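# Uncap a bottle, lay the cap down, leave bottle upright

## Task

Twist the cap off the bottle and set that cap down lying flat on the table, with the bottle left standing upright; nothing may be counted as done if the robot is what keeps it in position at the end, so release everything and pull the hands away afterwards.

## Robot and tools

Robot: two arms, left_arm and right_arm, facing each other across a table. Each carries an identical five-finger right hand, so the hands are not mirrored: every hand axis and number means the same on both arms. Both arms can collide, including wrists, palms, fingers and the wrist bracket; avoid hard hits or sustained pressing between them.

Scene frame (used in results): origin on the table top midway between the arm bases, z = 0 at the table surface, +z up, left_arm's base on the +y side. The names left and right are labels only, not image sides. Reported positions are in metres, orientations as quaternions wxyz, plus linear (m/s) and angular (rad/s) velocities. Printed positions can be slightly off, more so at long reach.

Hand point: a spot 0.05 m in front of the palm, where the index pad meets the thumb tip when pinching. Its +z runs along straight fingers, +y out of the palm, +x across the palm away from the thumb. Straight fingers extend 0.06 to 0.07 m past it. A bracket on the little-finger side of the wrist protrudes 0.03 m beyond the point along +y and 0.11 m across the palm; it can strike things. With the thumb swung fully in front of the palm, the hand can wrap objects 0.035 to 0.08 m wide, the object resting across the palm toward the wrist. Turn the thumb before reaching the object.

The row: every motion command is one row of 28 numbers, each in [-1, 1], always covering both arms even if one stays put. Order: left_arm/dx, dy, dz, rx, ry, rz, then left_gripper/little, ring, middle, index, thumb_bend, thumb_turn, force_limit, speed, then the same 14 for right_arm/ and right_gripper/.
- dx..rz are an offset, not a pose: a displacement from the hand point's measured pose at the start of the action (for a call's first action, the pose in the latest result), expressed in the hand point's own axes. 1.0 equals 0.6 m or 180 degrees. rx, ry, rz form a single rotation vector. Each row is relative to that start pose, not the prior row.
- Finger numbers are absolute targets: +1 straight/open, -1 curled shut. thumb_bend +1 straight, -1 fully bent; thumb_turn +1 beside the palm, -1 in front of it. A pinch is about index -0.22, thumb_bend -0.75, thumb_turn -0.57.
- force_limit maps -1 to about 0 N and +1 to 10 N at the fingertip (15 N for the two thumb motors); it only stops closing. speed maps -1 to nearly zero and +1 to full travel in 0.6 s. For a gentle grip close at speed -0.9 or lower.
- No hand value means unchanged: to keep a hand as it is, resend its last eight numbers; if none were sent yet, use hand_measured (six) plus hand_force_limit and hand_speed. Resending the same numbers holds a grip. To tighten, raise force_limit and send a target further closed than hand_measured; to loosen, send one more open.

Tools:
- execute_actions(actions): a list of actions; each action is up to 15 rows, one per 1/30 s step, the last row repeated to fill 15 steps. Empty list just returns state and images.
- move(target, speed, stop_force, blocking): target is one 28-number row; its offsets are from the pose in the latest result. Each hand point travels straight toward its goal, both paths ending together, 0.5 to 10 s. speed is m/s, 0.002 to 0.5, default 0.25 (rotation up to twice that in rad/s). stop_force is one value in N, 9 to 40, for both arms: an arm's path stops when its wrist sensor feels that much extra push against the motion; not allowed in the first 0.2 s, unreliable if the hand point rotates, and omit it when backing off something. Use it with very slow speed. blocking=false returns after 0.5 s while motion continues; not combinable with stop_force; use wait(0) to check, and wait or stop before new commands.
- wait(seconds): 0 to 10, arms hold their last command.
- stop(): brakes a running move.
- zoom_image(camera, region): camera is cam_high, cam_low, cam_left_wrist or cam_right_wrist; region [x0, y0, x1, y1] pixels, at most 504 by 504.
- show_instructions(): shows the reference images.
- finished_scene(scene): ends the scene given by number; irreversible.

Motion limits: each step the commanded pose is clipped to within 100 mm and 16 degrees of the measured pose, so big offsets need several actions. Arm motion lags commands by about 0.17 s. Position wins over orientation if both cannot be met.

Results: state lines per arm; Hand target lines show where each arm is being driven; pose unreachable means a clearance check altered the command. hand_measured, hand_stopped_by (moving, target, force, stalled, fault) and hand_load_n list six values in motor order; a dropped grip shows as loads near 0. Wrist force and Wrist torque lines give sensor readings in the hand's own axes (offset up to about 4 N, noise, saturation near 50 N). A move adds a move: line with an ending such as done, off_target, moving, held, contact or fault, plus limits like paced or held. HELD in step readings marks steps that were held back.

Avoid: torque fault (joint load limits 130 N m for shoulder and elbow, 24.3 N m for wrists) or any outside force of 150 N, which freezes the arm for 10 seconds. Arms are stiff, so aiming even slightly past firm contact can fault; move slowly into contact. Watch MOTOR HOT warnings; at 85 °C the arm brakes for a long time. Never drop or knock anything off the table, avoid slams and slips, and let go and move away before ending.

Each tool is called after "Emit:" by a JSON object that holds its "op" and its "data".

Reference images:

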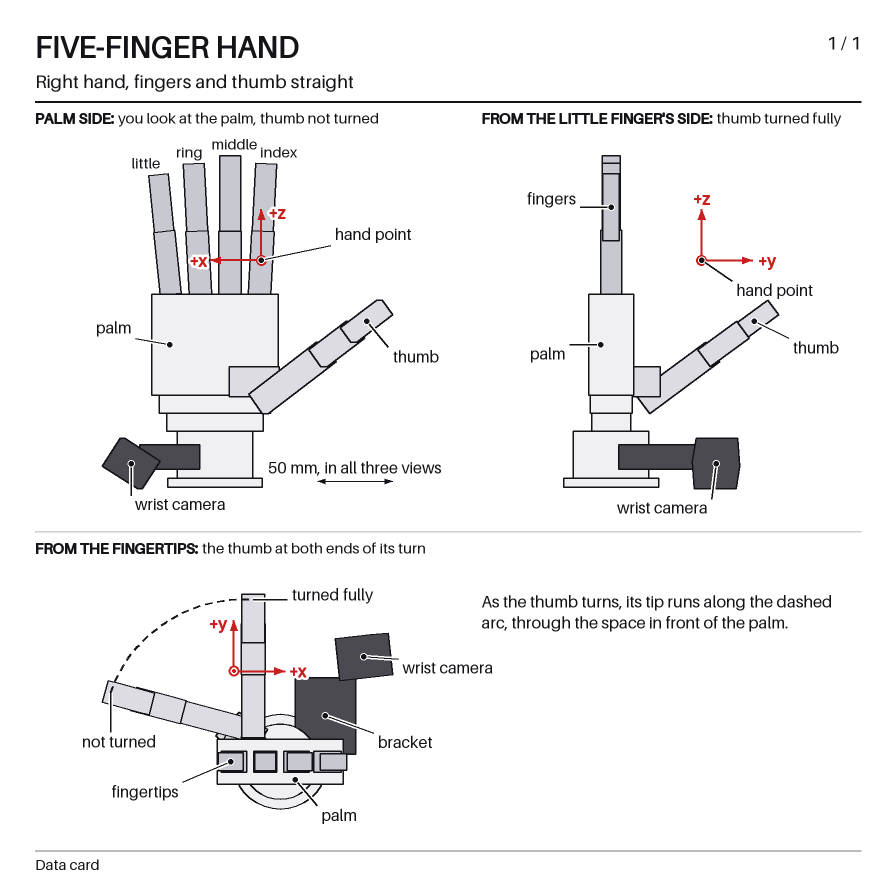

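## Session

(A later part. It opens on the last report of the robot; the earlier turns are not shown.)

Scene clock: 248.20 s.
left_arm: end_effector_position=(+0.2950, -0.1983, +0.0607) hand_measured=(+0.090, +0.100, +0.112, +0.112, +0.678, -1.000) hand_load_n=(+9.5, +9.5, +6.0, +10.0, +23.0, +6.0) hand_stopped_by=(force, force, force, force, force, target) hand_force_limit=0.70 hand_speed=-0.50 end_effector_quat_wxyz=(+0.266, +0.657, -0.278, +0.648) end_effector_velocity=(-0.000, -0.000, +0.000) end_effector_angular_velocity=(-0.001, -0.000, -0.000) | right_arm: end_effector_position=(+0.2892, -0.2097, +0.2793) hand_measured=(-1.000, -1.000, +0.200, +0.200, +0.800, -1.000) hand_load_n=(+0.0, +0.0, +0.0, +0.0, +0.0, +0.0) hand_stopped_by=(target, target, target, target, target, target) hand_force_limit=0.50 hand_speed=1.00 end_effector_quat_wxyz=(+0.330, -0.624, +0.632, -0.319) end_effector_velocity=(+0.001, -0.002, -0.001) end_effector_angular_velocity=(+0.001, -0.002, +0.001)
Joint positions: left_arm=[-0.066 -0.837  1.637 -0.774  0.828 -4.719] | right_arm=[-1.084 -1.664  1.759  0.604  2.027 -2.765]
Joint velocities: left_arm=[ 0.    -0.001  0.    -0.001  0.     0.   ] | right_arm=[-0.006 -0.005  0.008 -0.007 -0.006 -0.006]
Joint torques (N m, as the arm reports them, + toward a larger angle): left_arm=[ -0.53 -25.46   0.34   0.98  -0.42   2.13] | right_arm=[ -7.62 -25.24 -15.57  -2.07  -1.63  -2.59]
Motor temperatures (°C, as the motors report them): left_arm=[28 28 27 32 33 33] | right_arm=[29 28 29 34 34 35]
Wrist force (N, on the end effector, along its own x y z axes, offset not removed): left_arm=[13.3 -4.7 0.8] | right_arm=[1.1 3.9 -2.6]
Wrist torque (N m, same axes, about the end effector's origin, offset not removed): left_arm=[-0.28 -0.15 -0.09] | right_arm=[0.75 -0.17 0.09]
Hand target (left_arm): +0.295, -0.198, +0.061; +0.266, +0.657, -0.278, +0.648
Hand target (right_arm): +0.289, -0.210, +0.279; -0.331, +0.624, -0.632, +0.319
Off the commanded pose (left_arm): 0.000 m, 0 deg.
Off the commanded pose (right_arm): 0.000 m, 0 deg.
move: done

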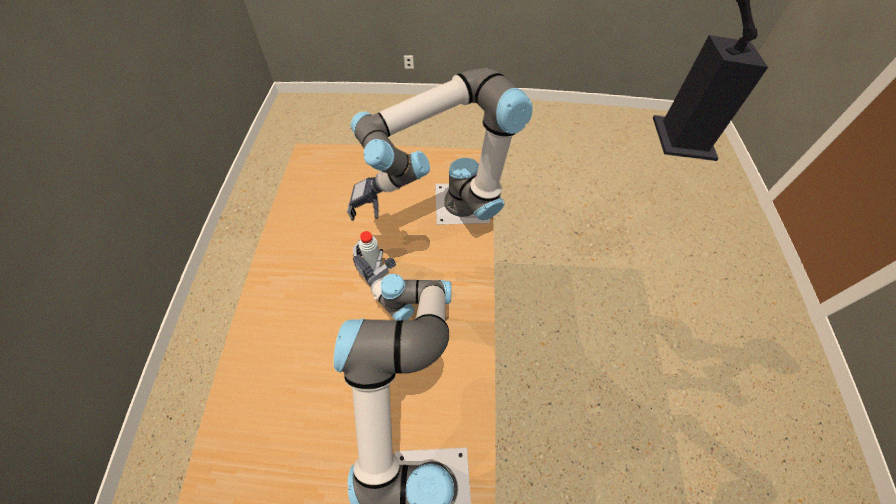

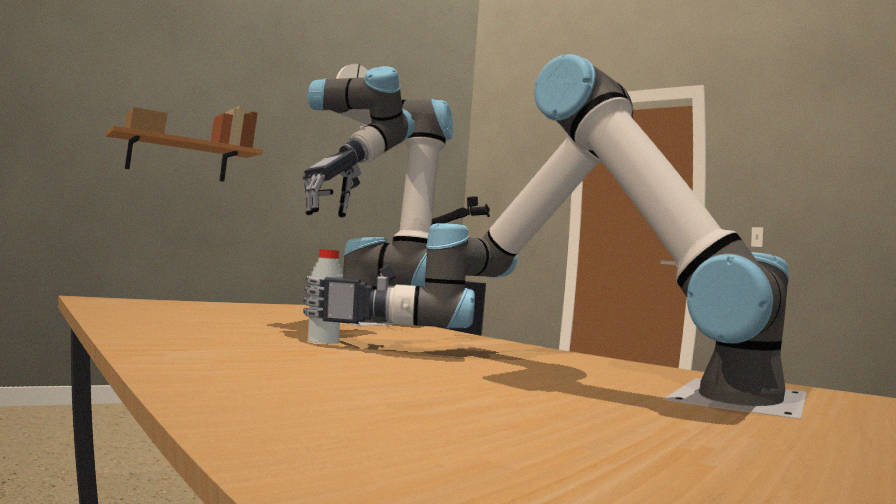

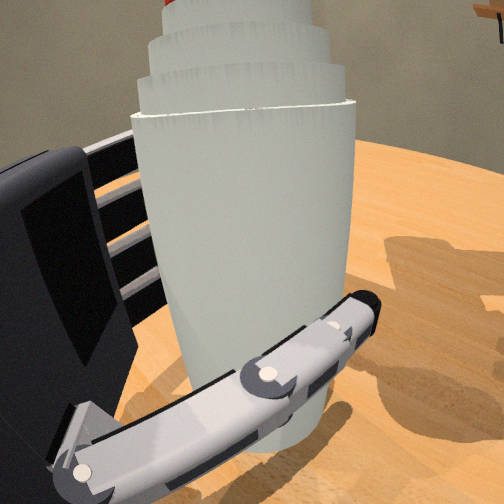

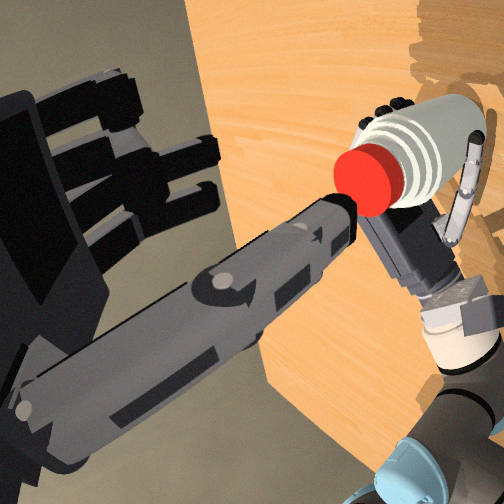

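Emit:
{"op": "move", "data": {"target": [0,0,0,0,0,0, -1,-1,-1,-1,-0.95,-1,0.7,-0.5, 0,0.041,0.029,0,0,0, -1,-1,0.2,0.2,0.8,-1,0.5,1], "speed": 0.1}}

Emit:
{"op": "zoom_image", "data": {"camera": "cam_low", "region": [270,150,420,300]}}

Emit:
{"op": "zoom_image", "data": {"camera": "cam_high", "region": [310,150,450,290]}}

Scene clock: 254.30 s.
left_arm: end_effector_position=(+0.2950, -0.1983, +0.0606) hand_measured=(+0.090, +0.100, +0.112, +0.112, +0.678, -1.000) hand_load_n=(+10.0, +9.5, +6.0, +10.0, +23.0, +5.5) hand_stopped_by=(force, force, force, force, force, target) hand_force_limit=0.70 hand_speed=-0.50 end_effector_quat_wxyz=(+0.266, +0.657, -0.278, +0.648) end_effector_velocity=(-0.000, +0.000, +0.000) end_effector_angular_velocity=(-0.000, -0.000, +0.000) | right_arm: end_effector_position=(+0.2891, -0.2091, +0.2495) hand_measured=(-1.000, -1.000, +0.200, +0.200, +0.800, -1.000) hand_load_n=(+0.0, +0.0, +0.0, +0.0, +0.0, +0.0) hand_stopped_by=(target, target, target, target, target, target) hand_force_limit=0.50 hand_speed=1.00 end_effector_quat_wxyz=(+0.330, -0.624, +0.632, -0.319) end_effector_velocity=(+0.000, -0.000, -0.003) end_effector_angular_velocity=(-0.000, -0.000, -0.001)
Joint positions: left_arm=[-0.066 -0.837  1.637 -0.774  0.828 -4.719] | right_arm=[-1.082 -1.654  1.826  0.527  2.028 -2.764]
Joint velocities: left_arm=[-0.    -0.     0.001 -0.001 -0.     0.   ] | right_arm=[ 0.     0.002  0.006 -0.007  0.001  0.   ]
Joint torques (N m, as the arm reports them, + toward a larger angle): left_arm=[ -1.41 -33.38  -3.43   1.97   1.08   2.01] | right_arm=[  9.15  -6.84 -15.23  -1.8    2.66   1.95]
Motor temperatures (°C, as the motors report them): left_arm=[28 28 27 32 33 33] | right_arm=[29 28 29 34 34 35]
Wrist force (N, on the end effector, along its own x y z axes, offset not removed): left_arm=[14.3 -2.8 5.7] | right_arm=[-0.1 1.7 -1.7]
Wrist torque (N m, same axes, about the end effector's origin, offset not removed): left_arm=[-0.12 -0.28 0.14] | right_arm=[0.30 -0.16 0.17]
Hand target (left_arm): +0.295, -0.198, +0.061; +0.266, +0.657, -0.278, +0.648
Hand target (right_arm): +0.289, -0.209, +0.249; -0.330, +0.624, -0.632, +0.319
Off the commanded pose (left_arm): 0.000 m, 0 deg.
Off the commanded pose (right_arm): 0.000 m, 0 deg.
move: done

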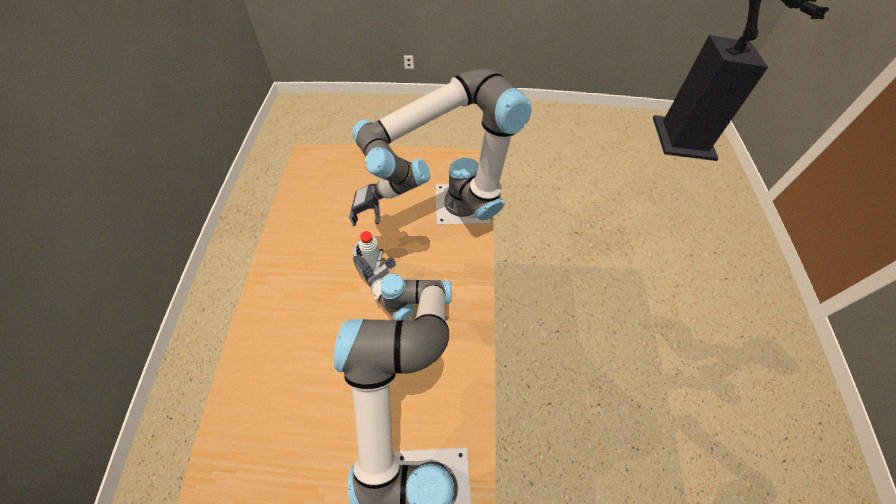

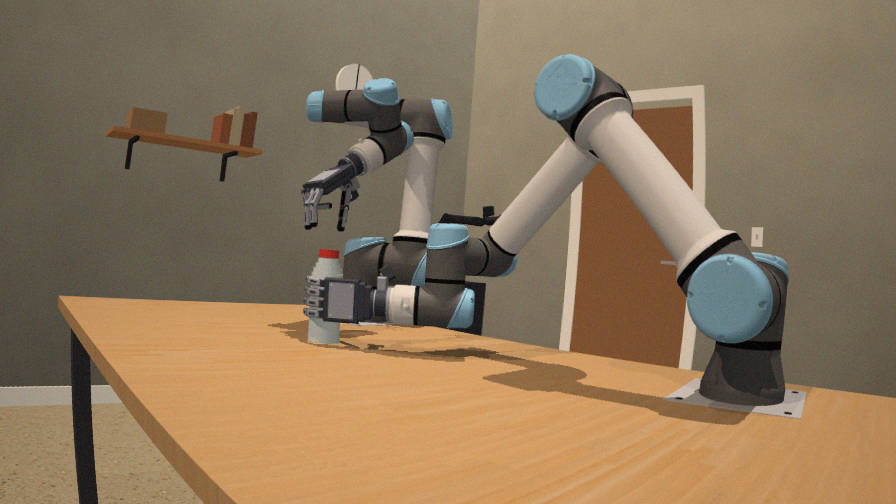

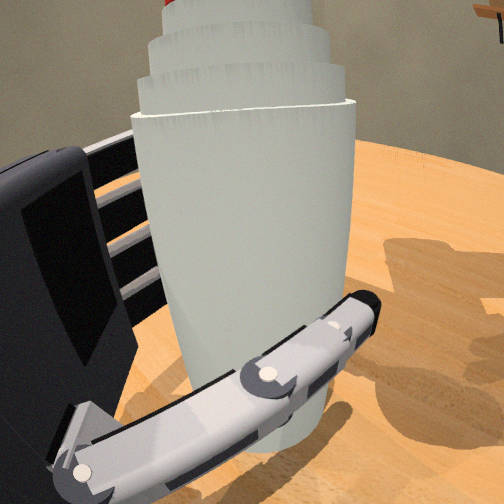

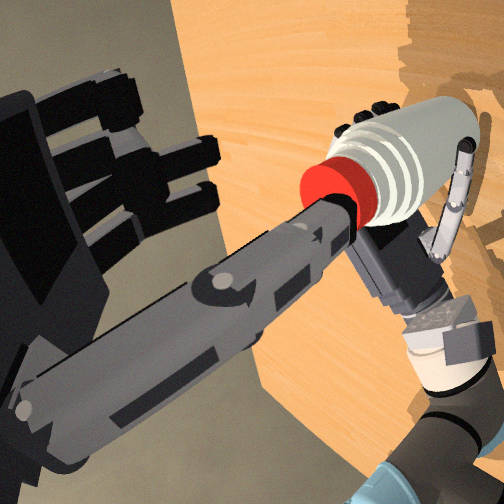

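Region (270, 150, 420, 300) of cam_low's 896x504 image, scaled by 3.360, with more detail than that image has.

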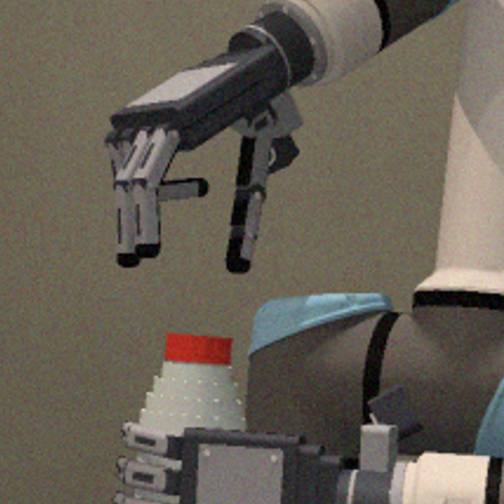

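Region (310, 150, 450, 290) of cam_high's 896x504 image, scaled by 3.600, with more detail than that image has.

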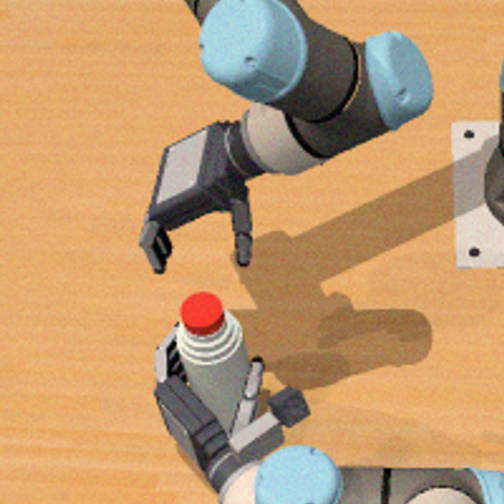

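Emit:
{"op": "move", "data": {"target": [0,0,0,0,0,0, -1,-1,-1,-1,-0.95,-1,0.7,-0.5, -0.018,0.0476,0.0335,0,0,0, -1,-1,0.2,0.2,0.8,-1,0.5,1], "speed": 0.06}}

Emit:
{"op": "zoom_image", "data": {"camera": "cam_low", "region": [270,150,420,300]}}

Emit:
{"op": "zoom_image", "data": {"camera": "cam_high", "region": [310,150,450,290]}}

Scene clock: 262.13 s.
left_arm: end_effector_position=(+0.2950, -0.1983, +0.0607) hand_measured=(+0.090, +0.100, +0.112, +0.112, +0.678, -1.000) hand_load_n=(+10.0, +9.5, +6.0, +10.0, +23.0, +6.0) hand_stopped_by=(force, force, force, force, force, target) hand_force_limit=0.70 hand_speed=-0.50 end_effector_quat_wxyz=(+0.266, +0.657, -0.278, +0.648) end_effector_velocity=(-0.000, +0.001, -0.001) end_effector_angular_velocity=(+0.001, -0.000, -0.000) | right_arm: end_effector_position=(+0.2890, -0.1978, +0.2150) hand_measured=(-1.000, -1.000, +0.200, +0.200, +0.800, -1.000) hand_load_n=(+0.0, +0.0, +0.0, +0.0, +0.0, +0.0) hand_stopped_by=(target, target, target, target, target, target) hand_force_limit=0.50 hand_speed=1.00 end_effector_quat_wxyz=(+0.330, -0.624, +0.632, -0.319) end_effector_velocity=(-0.000, +0.001, -0.003) end_effector_angular_velocity=(-0.001, +0.000, -0.001)
Joint positions: left_arm=[-0.066 -0.837  1.637 -0.774  0.828 -4.719] | right_arm=[-1.05  -1.608  1.875  0.443  2.053 -2.74 ]
Joint velocities: left_arm=[ 0.     0.     0.002 -0.001  0.     0.   ] | right_arm=[ 0.002  0.004  0.003 -0.006  0.003  0.001]
Joint torques (N m, as the arm reports them, + toward a larger angle): left_arm=[ -0.62 -43.2  -12.62   3.34   0.4    2.06] | right_arm=[ 10.53 -10.16 -12.36  -2.17   2.62   2.07]
Motor temperatures (°C, as the motors report them): left_arm=[28 28 27 32 33 33] | right_arm=[29 28 29 34 34 35]
Wrist force (N, on the end effector, along its own x y z axes, offset not removed): left_arm=[13.7 -1.2 0.5] | right_arm=[0.8 0.9 -0.8]
Wrist torque (N m, same axes, about the end effector's origin, offset not removed): left_arm=[0.59 -0.18 0.17] | right_arm=[0.18 -0.18 0.12]
Hand target (left_arm): +0.295, -0.198, +0.061; +0.266, +0.657, -0.278, +0.648
Hand target (right_arm): +0.289, -0.198, +0.215; -0.330, +0.624, -0.632, +0.319
Off the commanded pose (left_arm): 0.000 m, 0 deg.
Off the commanded pose (right_arm): 0.000 m, 0 deg.
move: done

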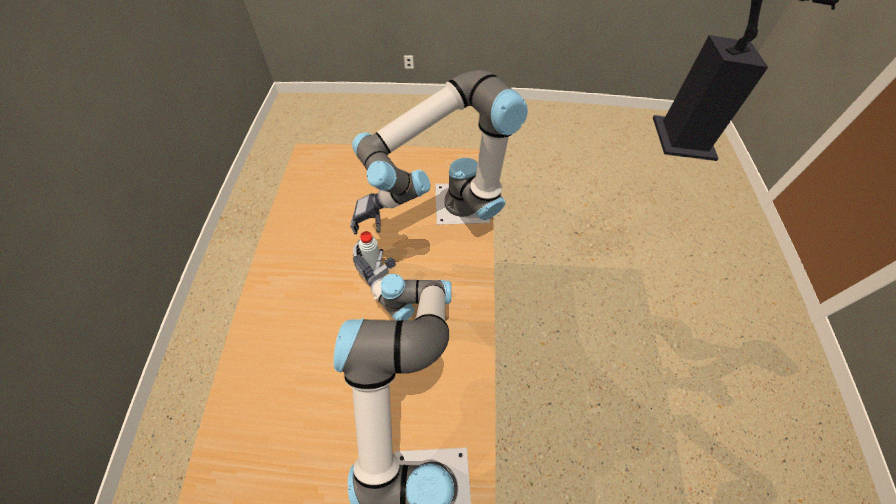

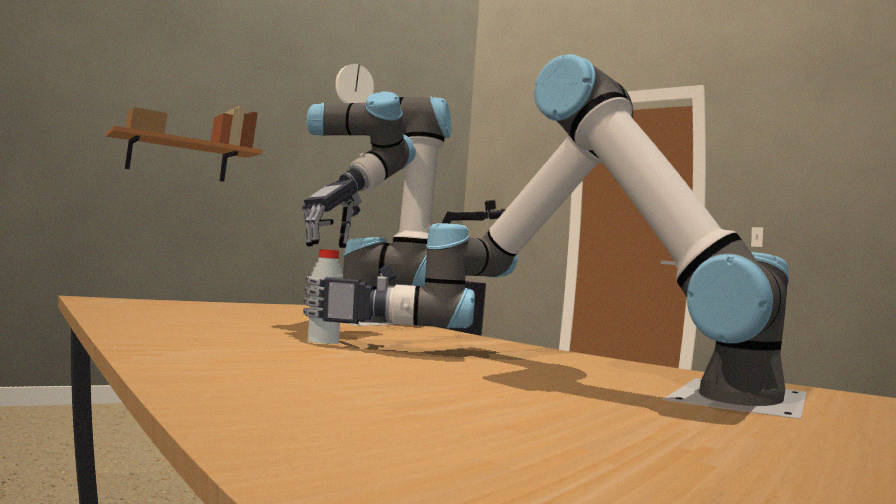

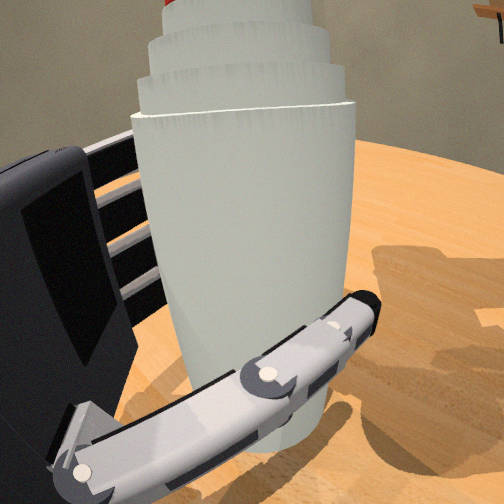

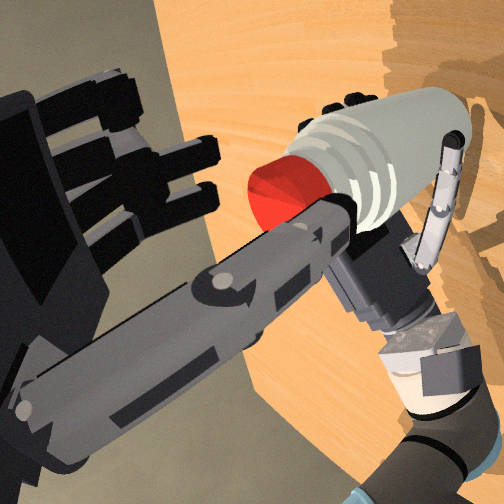

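Region (270, 150, 420, 300) of cam_low's 896x504 image, scaled by 3.360, with more detail than that image has.

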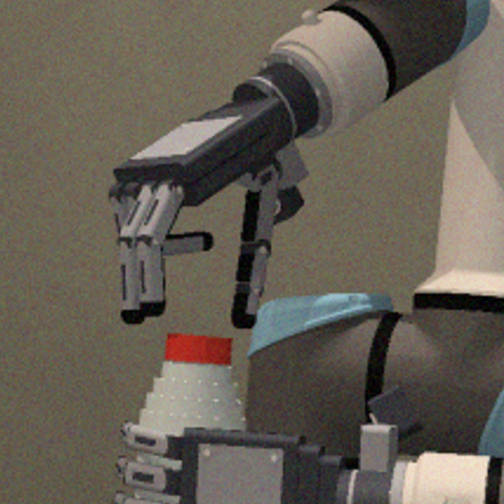

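Region (310, 150, 450, 290) of cam_high's 896x504 image, scaled by 3.600, with more detail than that image has.

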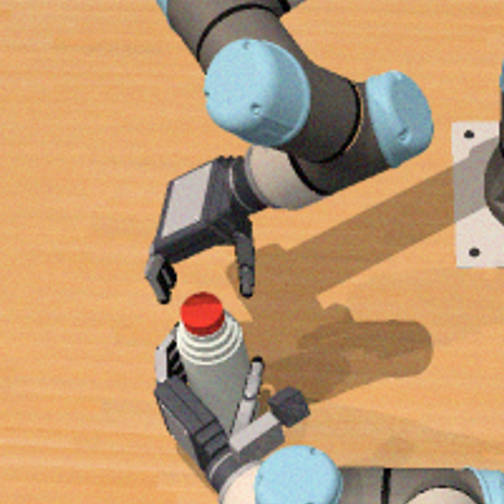

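Emit:
{"op": "move", "data": {"target": [0,0,0,0,0,0, -1,-1,-1,-1,-0.95,-1,0.7,-0.5, -0.0117,0.0288,0.0284,0,0,0, -1,-1,0.2,0.2,0.8,-1,0.5,1], "speed": 0.03}}

Emit:
{"op": "zoom_image", "data": {"camera": "cam_low", "region": [270,150,420,300]}}

Emit:
{"op": "zoom_image", "data": {"camera": "cam_high", "region": [310,150,450,290]}}

Scene clock: 271.37 s.
left_arm: end_effector_position=(+0.2950, -0.1983, +0.0606) hand_measured=(+0.090, +0.100, +0.112, +0.112, +0.678, -1.000) hand_load_n=(+10.0, +9.5, +6.0, +10.0, +23.0, +5.5) hand_stopped_by=(force, force, force, force, force, target) hand_force_limit=0.70 hand_speed=-0.50 end_effector_quat_wxyz=(+0.266, +0.657, -0.278, +0.648) end_effector_velocity=(+0.000, -0.001, +0.001) end_effector_angular_velocity=(-0.004, -0.000, +0.000) | right_arm: end_effector_position=(+0.2928, -0.1904, +0.1914) hand_measured=(-1.000, -1.000, +0.200, +0.200, +0.800, -1.000) hand_load_n=(+0.0, +0.0, +0.0, +0.0, +0.0, +0.0) hand_stopped_by=(target, target, target, target, target, target) hand_force_limit=0.50 hand_speed=1.00 end_effector_quat_wxyz=(+0.330, -0.624, +0.632, -0.319) end_effector_velocity=(+0.001, +0.001, -0.002) end_effector_angular_velocity=(+0.001, -0.001, -0.001)
Joint positions: left_arm=[-0.066 -0.837  1.637 -0.774  0.828 -4.719] | right_arm=[-1.037 -1.568  1.899  0.383  2.062 -2.731]
Joint velocities: left_arm=[-0.     0.    -0.002 -0.002 -0.    -0.   ] | right_arm=[ 0.001  0.004  0.002 -0.006  0.001  0.001]
Joint torques (N m, as the arm reports them, + toward a larger angle): left_arm=[ -0.45 -32.9   -3.2    1.15   0.61   1.86] | right_arm=[ 10.77 -10.71 -12.58  -1.92   2.65   2.08]
Motor temperatures (°C, as the motors report them): left_arm=[28 28 27 32 33 33] | right_arm=[29 28 29 34 34 35]
Wrist force (N, on the end effector, along its own x y z axes, offset not removed): left_arm=[16.4 -5.3 1.3] | right_arm=[-1.1 0.5 -0.7]
Wrist torque (N m, same axes, about the end effector's origin, offset not removed): left_arm=[-0.30 -0.42 0.09] | right_arm=[0.33 0.09 0.04]
Hand target (left_arm): +0.295, -0.198, +0.061; +0.266, +0.657, -0.278, +0.648
Hand target (right_arm): +0.293, -0.190, +0.191; -0.330, +0.624, -0.632, +0.319
Off the commanded pose (left_arm): 0.000 m, 0 deg.
Off the commanded pose (right_arm): 0.000 m, 0 deg.
move: done

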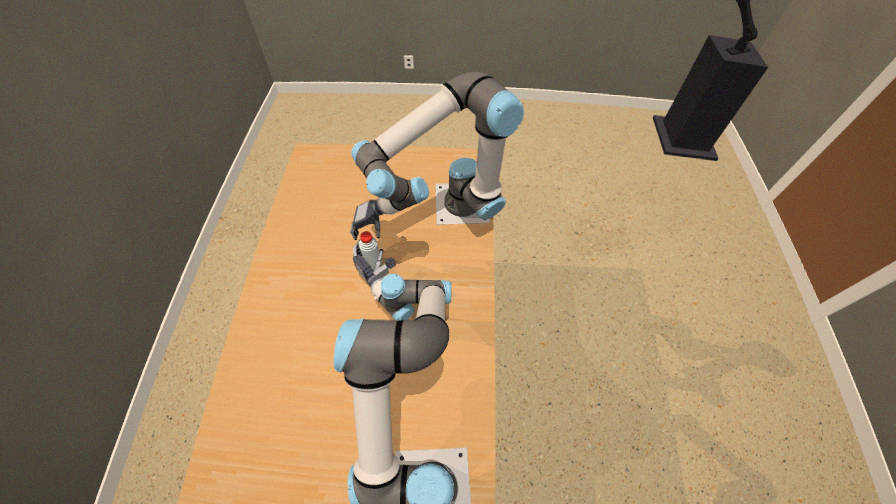

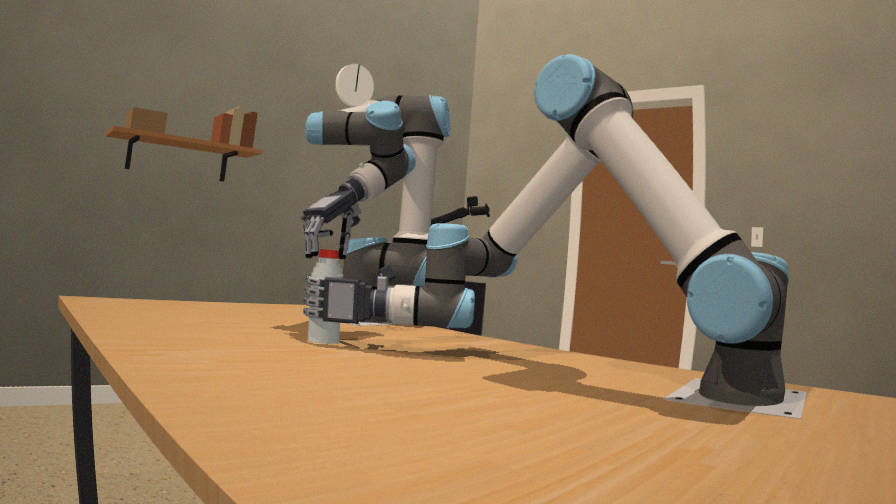

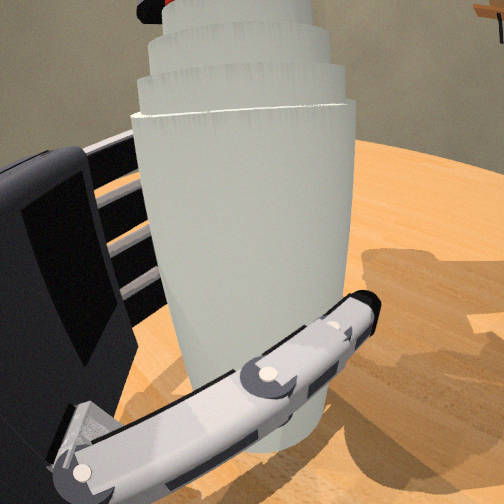

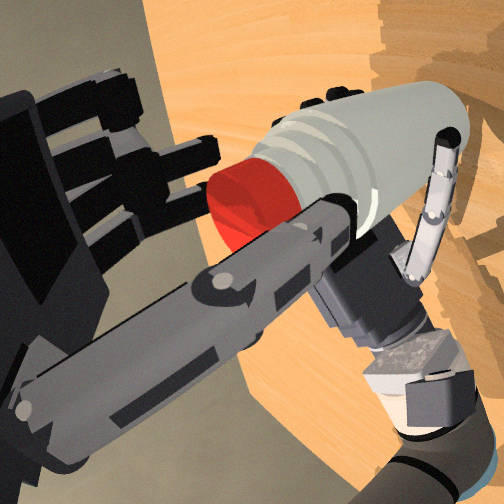

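Region (270, 150, 420, 300) of cam_low's 896x504 image, scaled by 3.360, with more detail than that image has.

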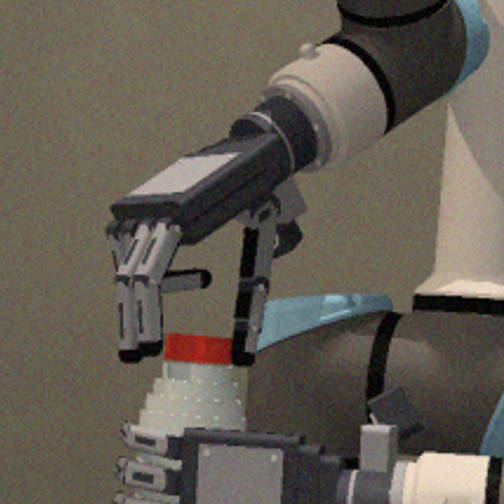

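Region (310, 150, 450, 290) of cam_high's 896x504 image, scaled by 3.600, with more detail than that image has.

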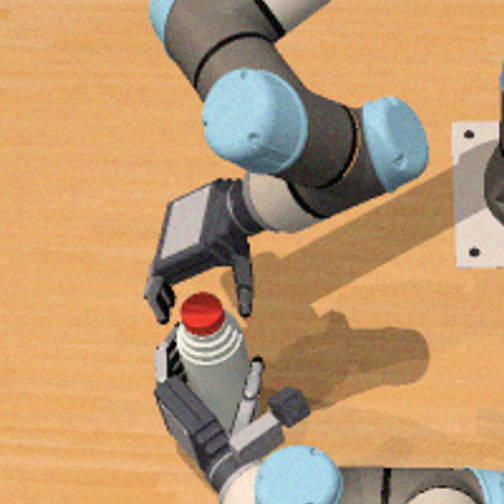

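Emit:
{"op": "execute_actions", "data": {"actions": [[[0,0,0,0,0,0, -1,-1,-1,-1,-0.95,-1,0.7,-0.5, -0.0117,0,0,0,0,0, -1,-1,0.2,0.2,0.8,-1,0.5,1]],[[0,0,0,0,0,0, -1,-1,-1,-1,-0.95,-1,0.7,-0.5, 0,0,0,0,0,0, -1,-1,-0.6,-0.6,-0.3,-1,0.8,-0.6]],[[0,0,0,0,0,0, -1,-1,-1,-1,-0.95,-1,0.7,-0.5, 0,0,0,0,0,0, -1,-1,-0.6,-0.6,-0.3,-1,0.8,-0.6]],[[0,0,0,0,0,0, -1,-1,-1,-1,-0.95,-1,0.7,-0.5, 0,0,0,0,0,0, -1,-1,-0.6,-0.6,-0.3,-1,0.8,-0.6]]]}}

Emit:
{"op": "zoom_image", "data": {"camera": "cam_low", "region": [270,150,420,300]}}

Emit:
{"op": "zoom_image", "data": {"camera": "cam_high", "region": [310,150,450,290]}}

Scene clock: 278.50 s.
left_arm: end_effector_position=(+0.2950, -0.1983, +0.0607) hand_measured=(+0.088, +0.100, +0.112, +0.114, +0.678, -1.000) hand_load_n=(+0.0, +3.0, +5.5, +15.0, +22.5, +4.0) hand_stopped_by=(force, force, force, force, force, target) hand_force_limit=0.70 hand_speed=-0.50 end_effector_quat_wxyz=(+0.266, +0.657, -0.278, +0.648) end_effector_velocity=(-0.000, +0.001, -0.002) end_effector_angular_velocity=(+0.003, +0.000, +0.000) | right_arm: end_effector_position=(+0.2928, -0.1835, +0.1915) hand_measured=(-1.000, -1.000, +0.006, -0.060, +0.376, -1.000) hand_load_n=(+0.0, +0.0, +2.0, +14.5, +12.5, +0.5) hand_stopped_by=(target, target, force, force, force, target) hand_force_limit=0.80 hand_speed=-0.60 end_effector_quat_wxyz=(+0.330, -0.624, +0.632, -0.319) end_effector_velocity=(-0.000, -0.000, +0.000) end_effector_angular_velocity=(-0.000, -0.001, +0.000)
Joint positions: left_arm=[-0.066 -0.837  1.637 -0.774  0.828 -4.719] | right_arm=[-1.019 -1.551  1.883  0.388  2.075 -2.717]
Joint velocities: left_arm=[-0.     0.002  0.001 -0.    -0.    -0.   ] | right_arm=[-0.    -0.001  0.    -0.001  0.    -0.001]
Joint torques (N m, as the arm reports them, + toward a larger angle): left_arm=[  2.96 -46.33 -12.74   0.21  -1.31   1.95] | right_arm=[ -2.06 -21.7  -12.48   1.53  -0.28  -0.57]
Motor temperatures (°C, as the motors report them): left_arm=[28 28 27 32 33 33] | right_arm=[29 28 29 34 34 35]
Wrist force (N, on the end effector, along its own x y z axes, offset not removed): left_arm=[3.5 3.4 -5.5] | right_arm=[1.2 -0.6 6.5]
Wrist torque (N m, same axes, about the end effector's origin, offset not removed): left_arm=[0.27 0.61 0.39] | right_arm=[0.68 -0.08 0.10]
Hand target (left_arm): +0.295, -0.198, +0.061; +0.266, +0.657, -0.278, +0.648
Hand target (right_arm): +0.293, -0.183, +0.192; -0.330, +0.624, -0.632, +0.319
Off the commanded pose (left_arm): 0.000 m, 0 deg.
Off the commanded pose (right_arm): 0.000 m, 0 deg.
Step readings (end_effector_position; steps 1 to 15: 1st action; 16 to 30: 2nd action; 31 to 45: 3rd action; 46 to 60: 4th action):
0: left_arm (+0.2950, -0.1983, +0.0607) | right_arm (+0.2929, -0.1903, +0.1912)
1: left_arm (+0.2950, -0.1983, +0.0607) | right_arm (+0.2929, -0.1901, +0.1911)
2: left_arm (+0.2950, -0.1983, +0.0607) | right_arm (+0.2929, -0.1889, +0.1912)
4: left_arm (+0.2950, -0.1983, +0.0607) | right_arm (+0.2928, -0.1866, +0.1913)
8: left_arm (+0.2950, -0.1983, +0.0607) | right_arm (+0.2928, -0.1843, +0.1915)
15: left_arm (+0.2950, -0.1983, +0.0607) | right_arm (+0.2928, -0.1835, +0.1915)
16: left_arm (+0.2950, -0.1983, +0.0607) | right_arm (+0.2928, -0.1835, +0.1915)
17: left_arm (+0.2950, -0.1983, +0.0607) | right_arm (+0.2928, -0.1835, +0.1915)
19: left_arm (+0.2950, -0.1983, +0.0607) | right_arm (+0.2928, -0.1835, +0.1915)
23: left_arm (+0.2950, -0.1983, +0.0607) | right_arm (+0.2928, -0.1835, +0.1915)
30: left_arm (+0.2950, -0.1983, +0.0607) | right_arm (+0.2928, -0.1835, +0.1915)
31: left_arm (+0.2950, -0.1983, +0.0607) | right_arm (+0.2928, -0.1835, +0.1915)
32: left_arm (+0.2950, -0.1983, +0.0607) | right_arm (+0.2928, -0.1835, +0.1915)
34: left_arm (+0.2950, -0.1983, +0.0607) | right_arm (+0.2928, -0.1835, +0.1915)
38: left_arm (+0.2950, -0.1983, +0.0607) | right_arm (+0.2928, -0.1835, +0.1915)
45: left_arm (+0.2950, -0.1983, +0.0607) | right_arm (+0.2928, -0.1835, +0.1915)
46: left_arm (+0.2950, -0.1983, +0.0607) | right_arm (+0.2928, -0.1835, +0.1915)
47: left_arm (+0.2950, -0.1983, +0.0607) | right_arm (+0.2928, -0.1835, +0.1915)
49: left_arm (+0.2950, -0.1983, +0.0607) | right_arm (+0.2928, -0.1835, +0.1915)
53: left_arm (+0.2950, -0.1983, +0.0607) | right_arm (+0.2928, -0.1835, +0.1915)
60: end_effector_position above

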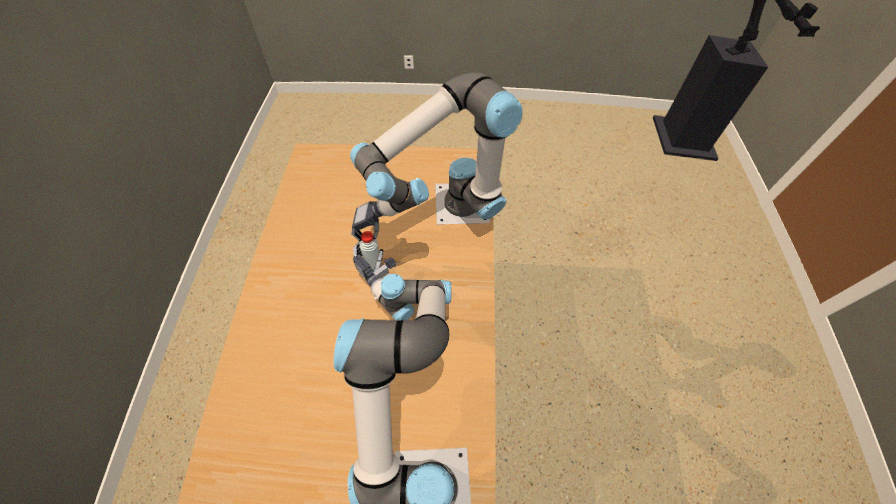

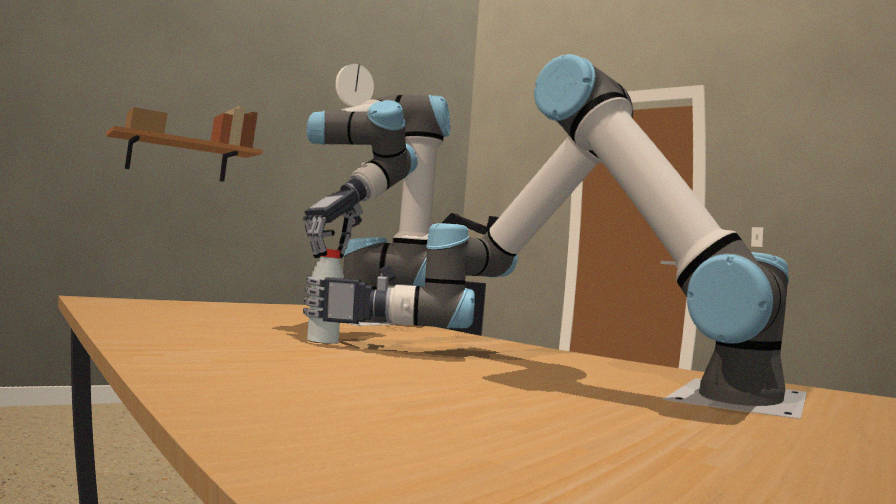

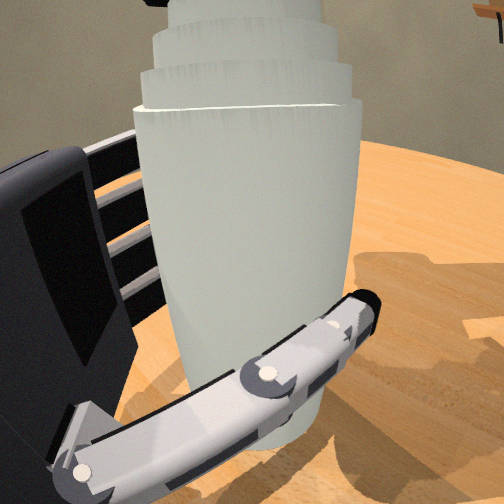

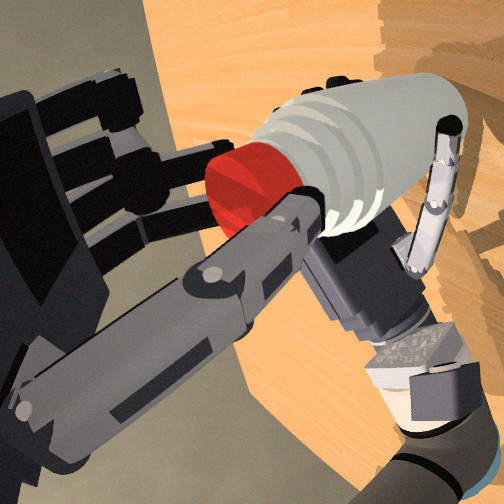

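Region (270, 150, 420, 300) of cam_low's 896x504 image, scaled by 3.360, with more detail than that image has.

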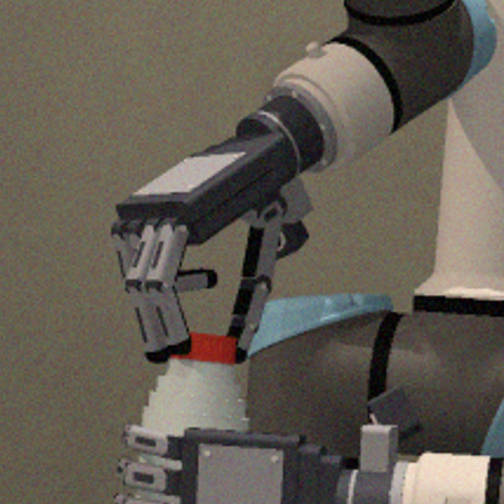

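Region (310, 150, 450, 290) of cam_high's 896x504 image, scaled by 3.600, with more detail than that image has.

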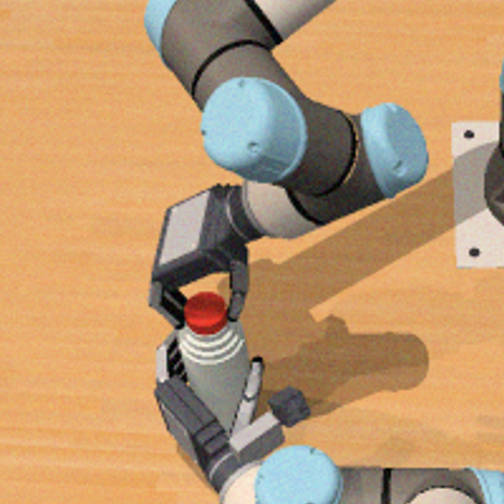

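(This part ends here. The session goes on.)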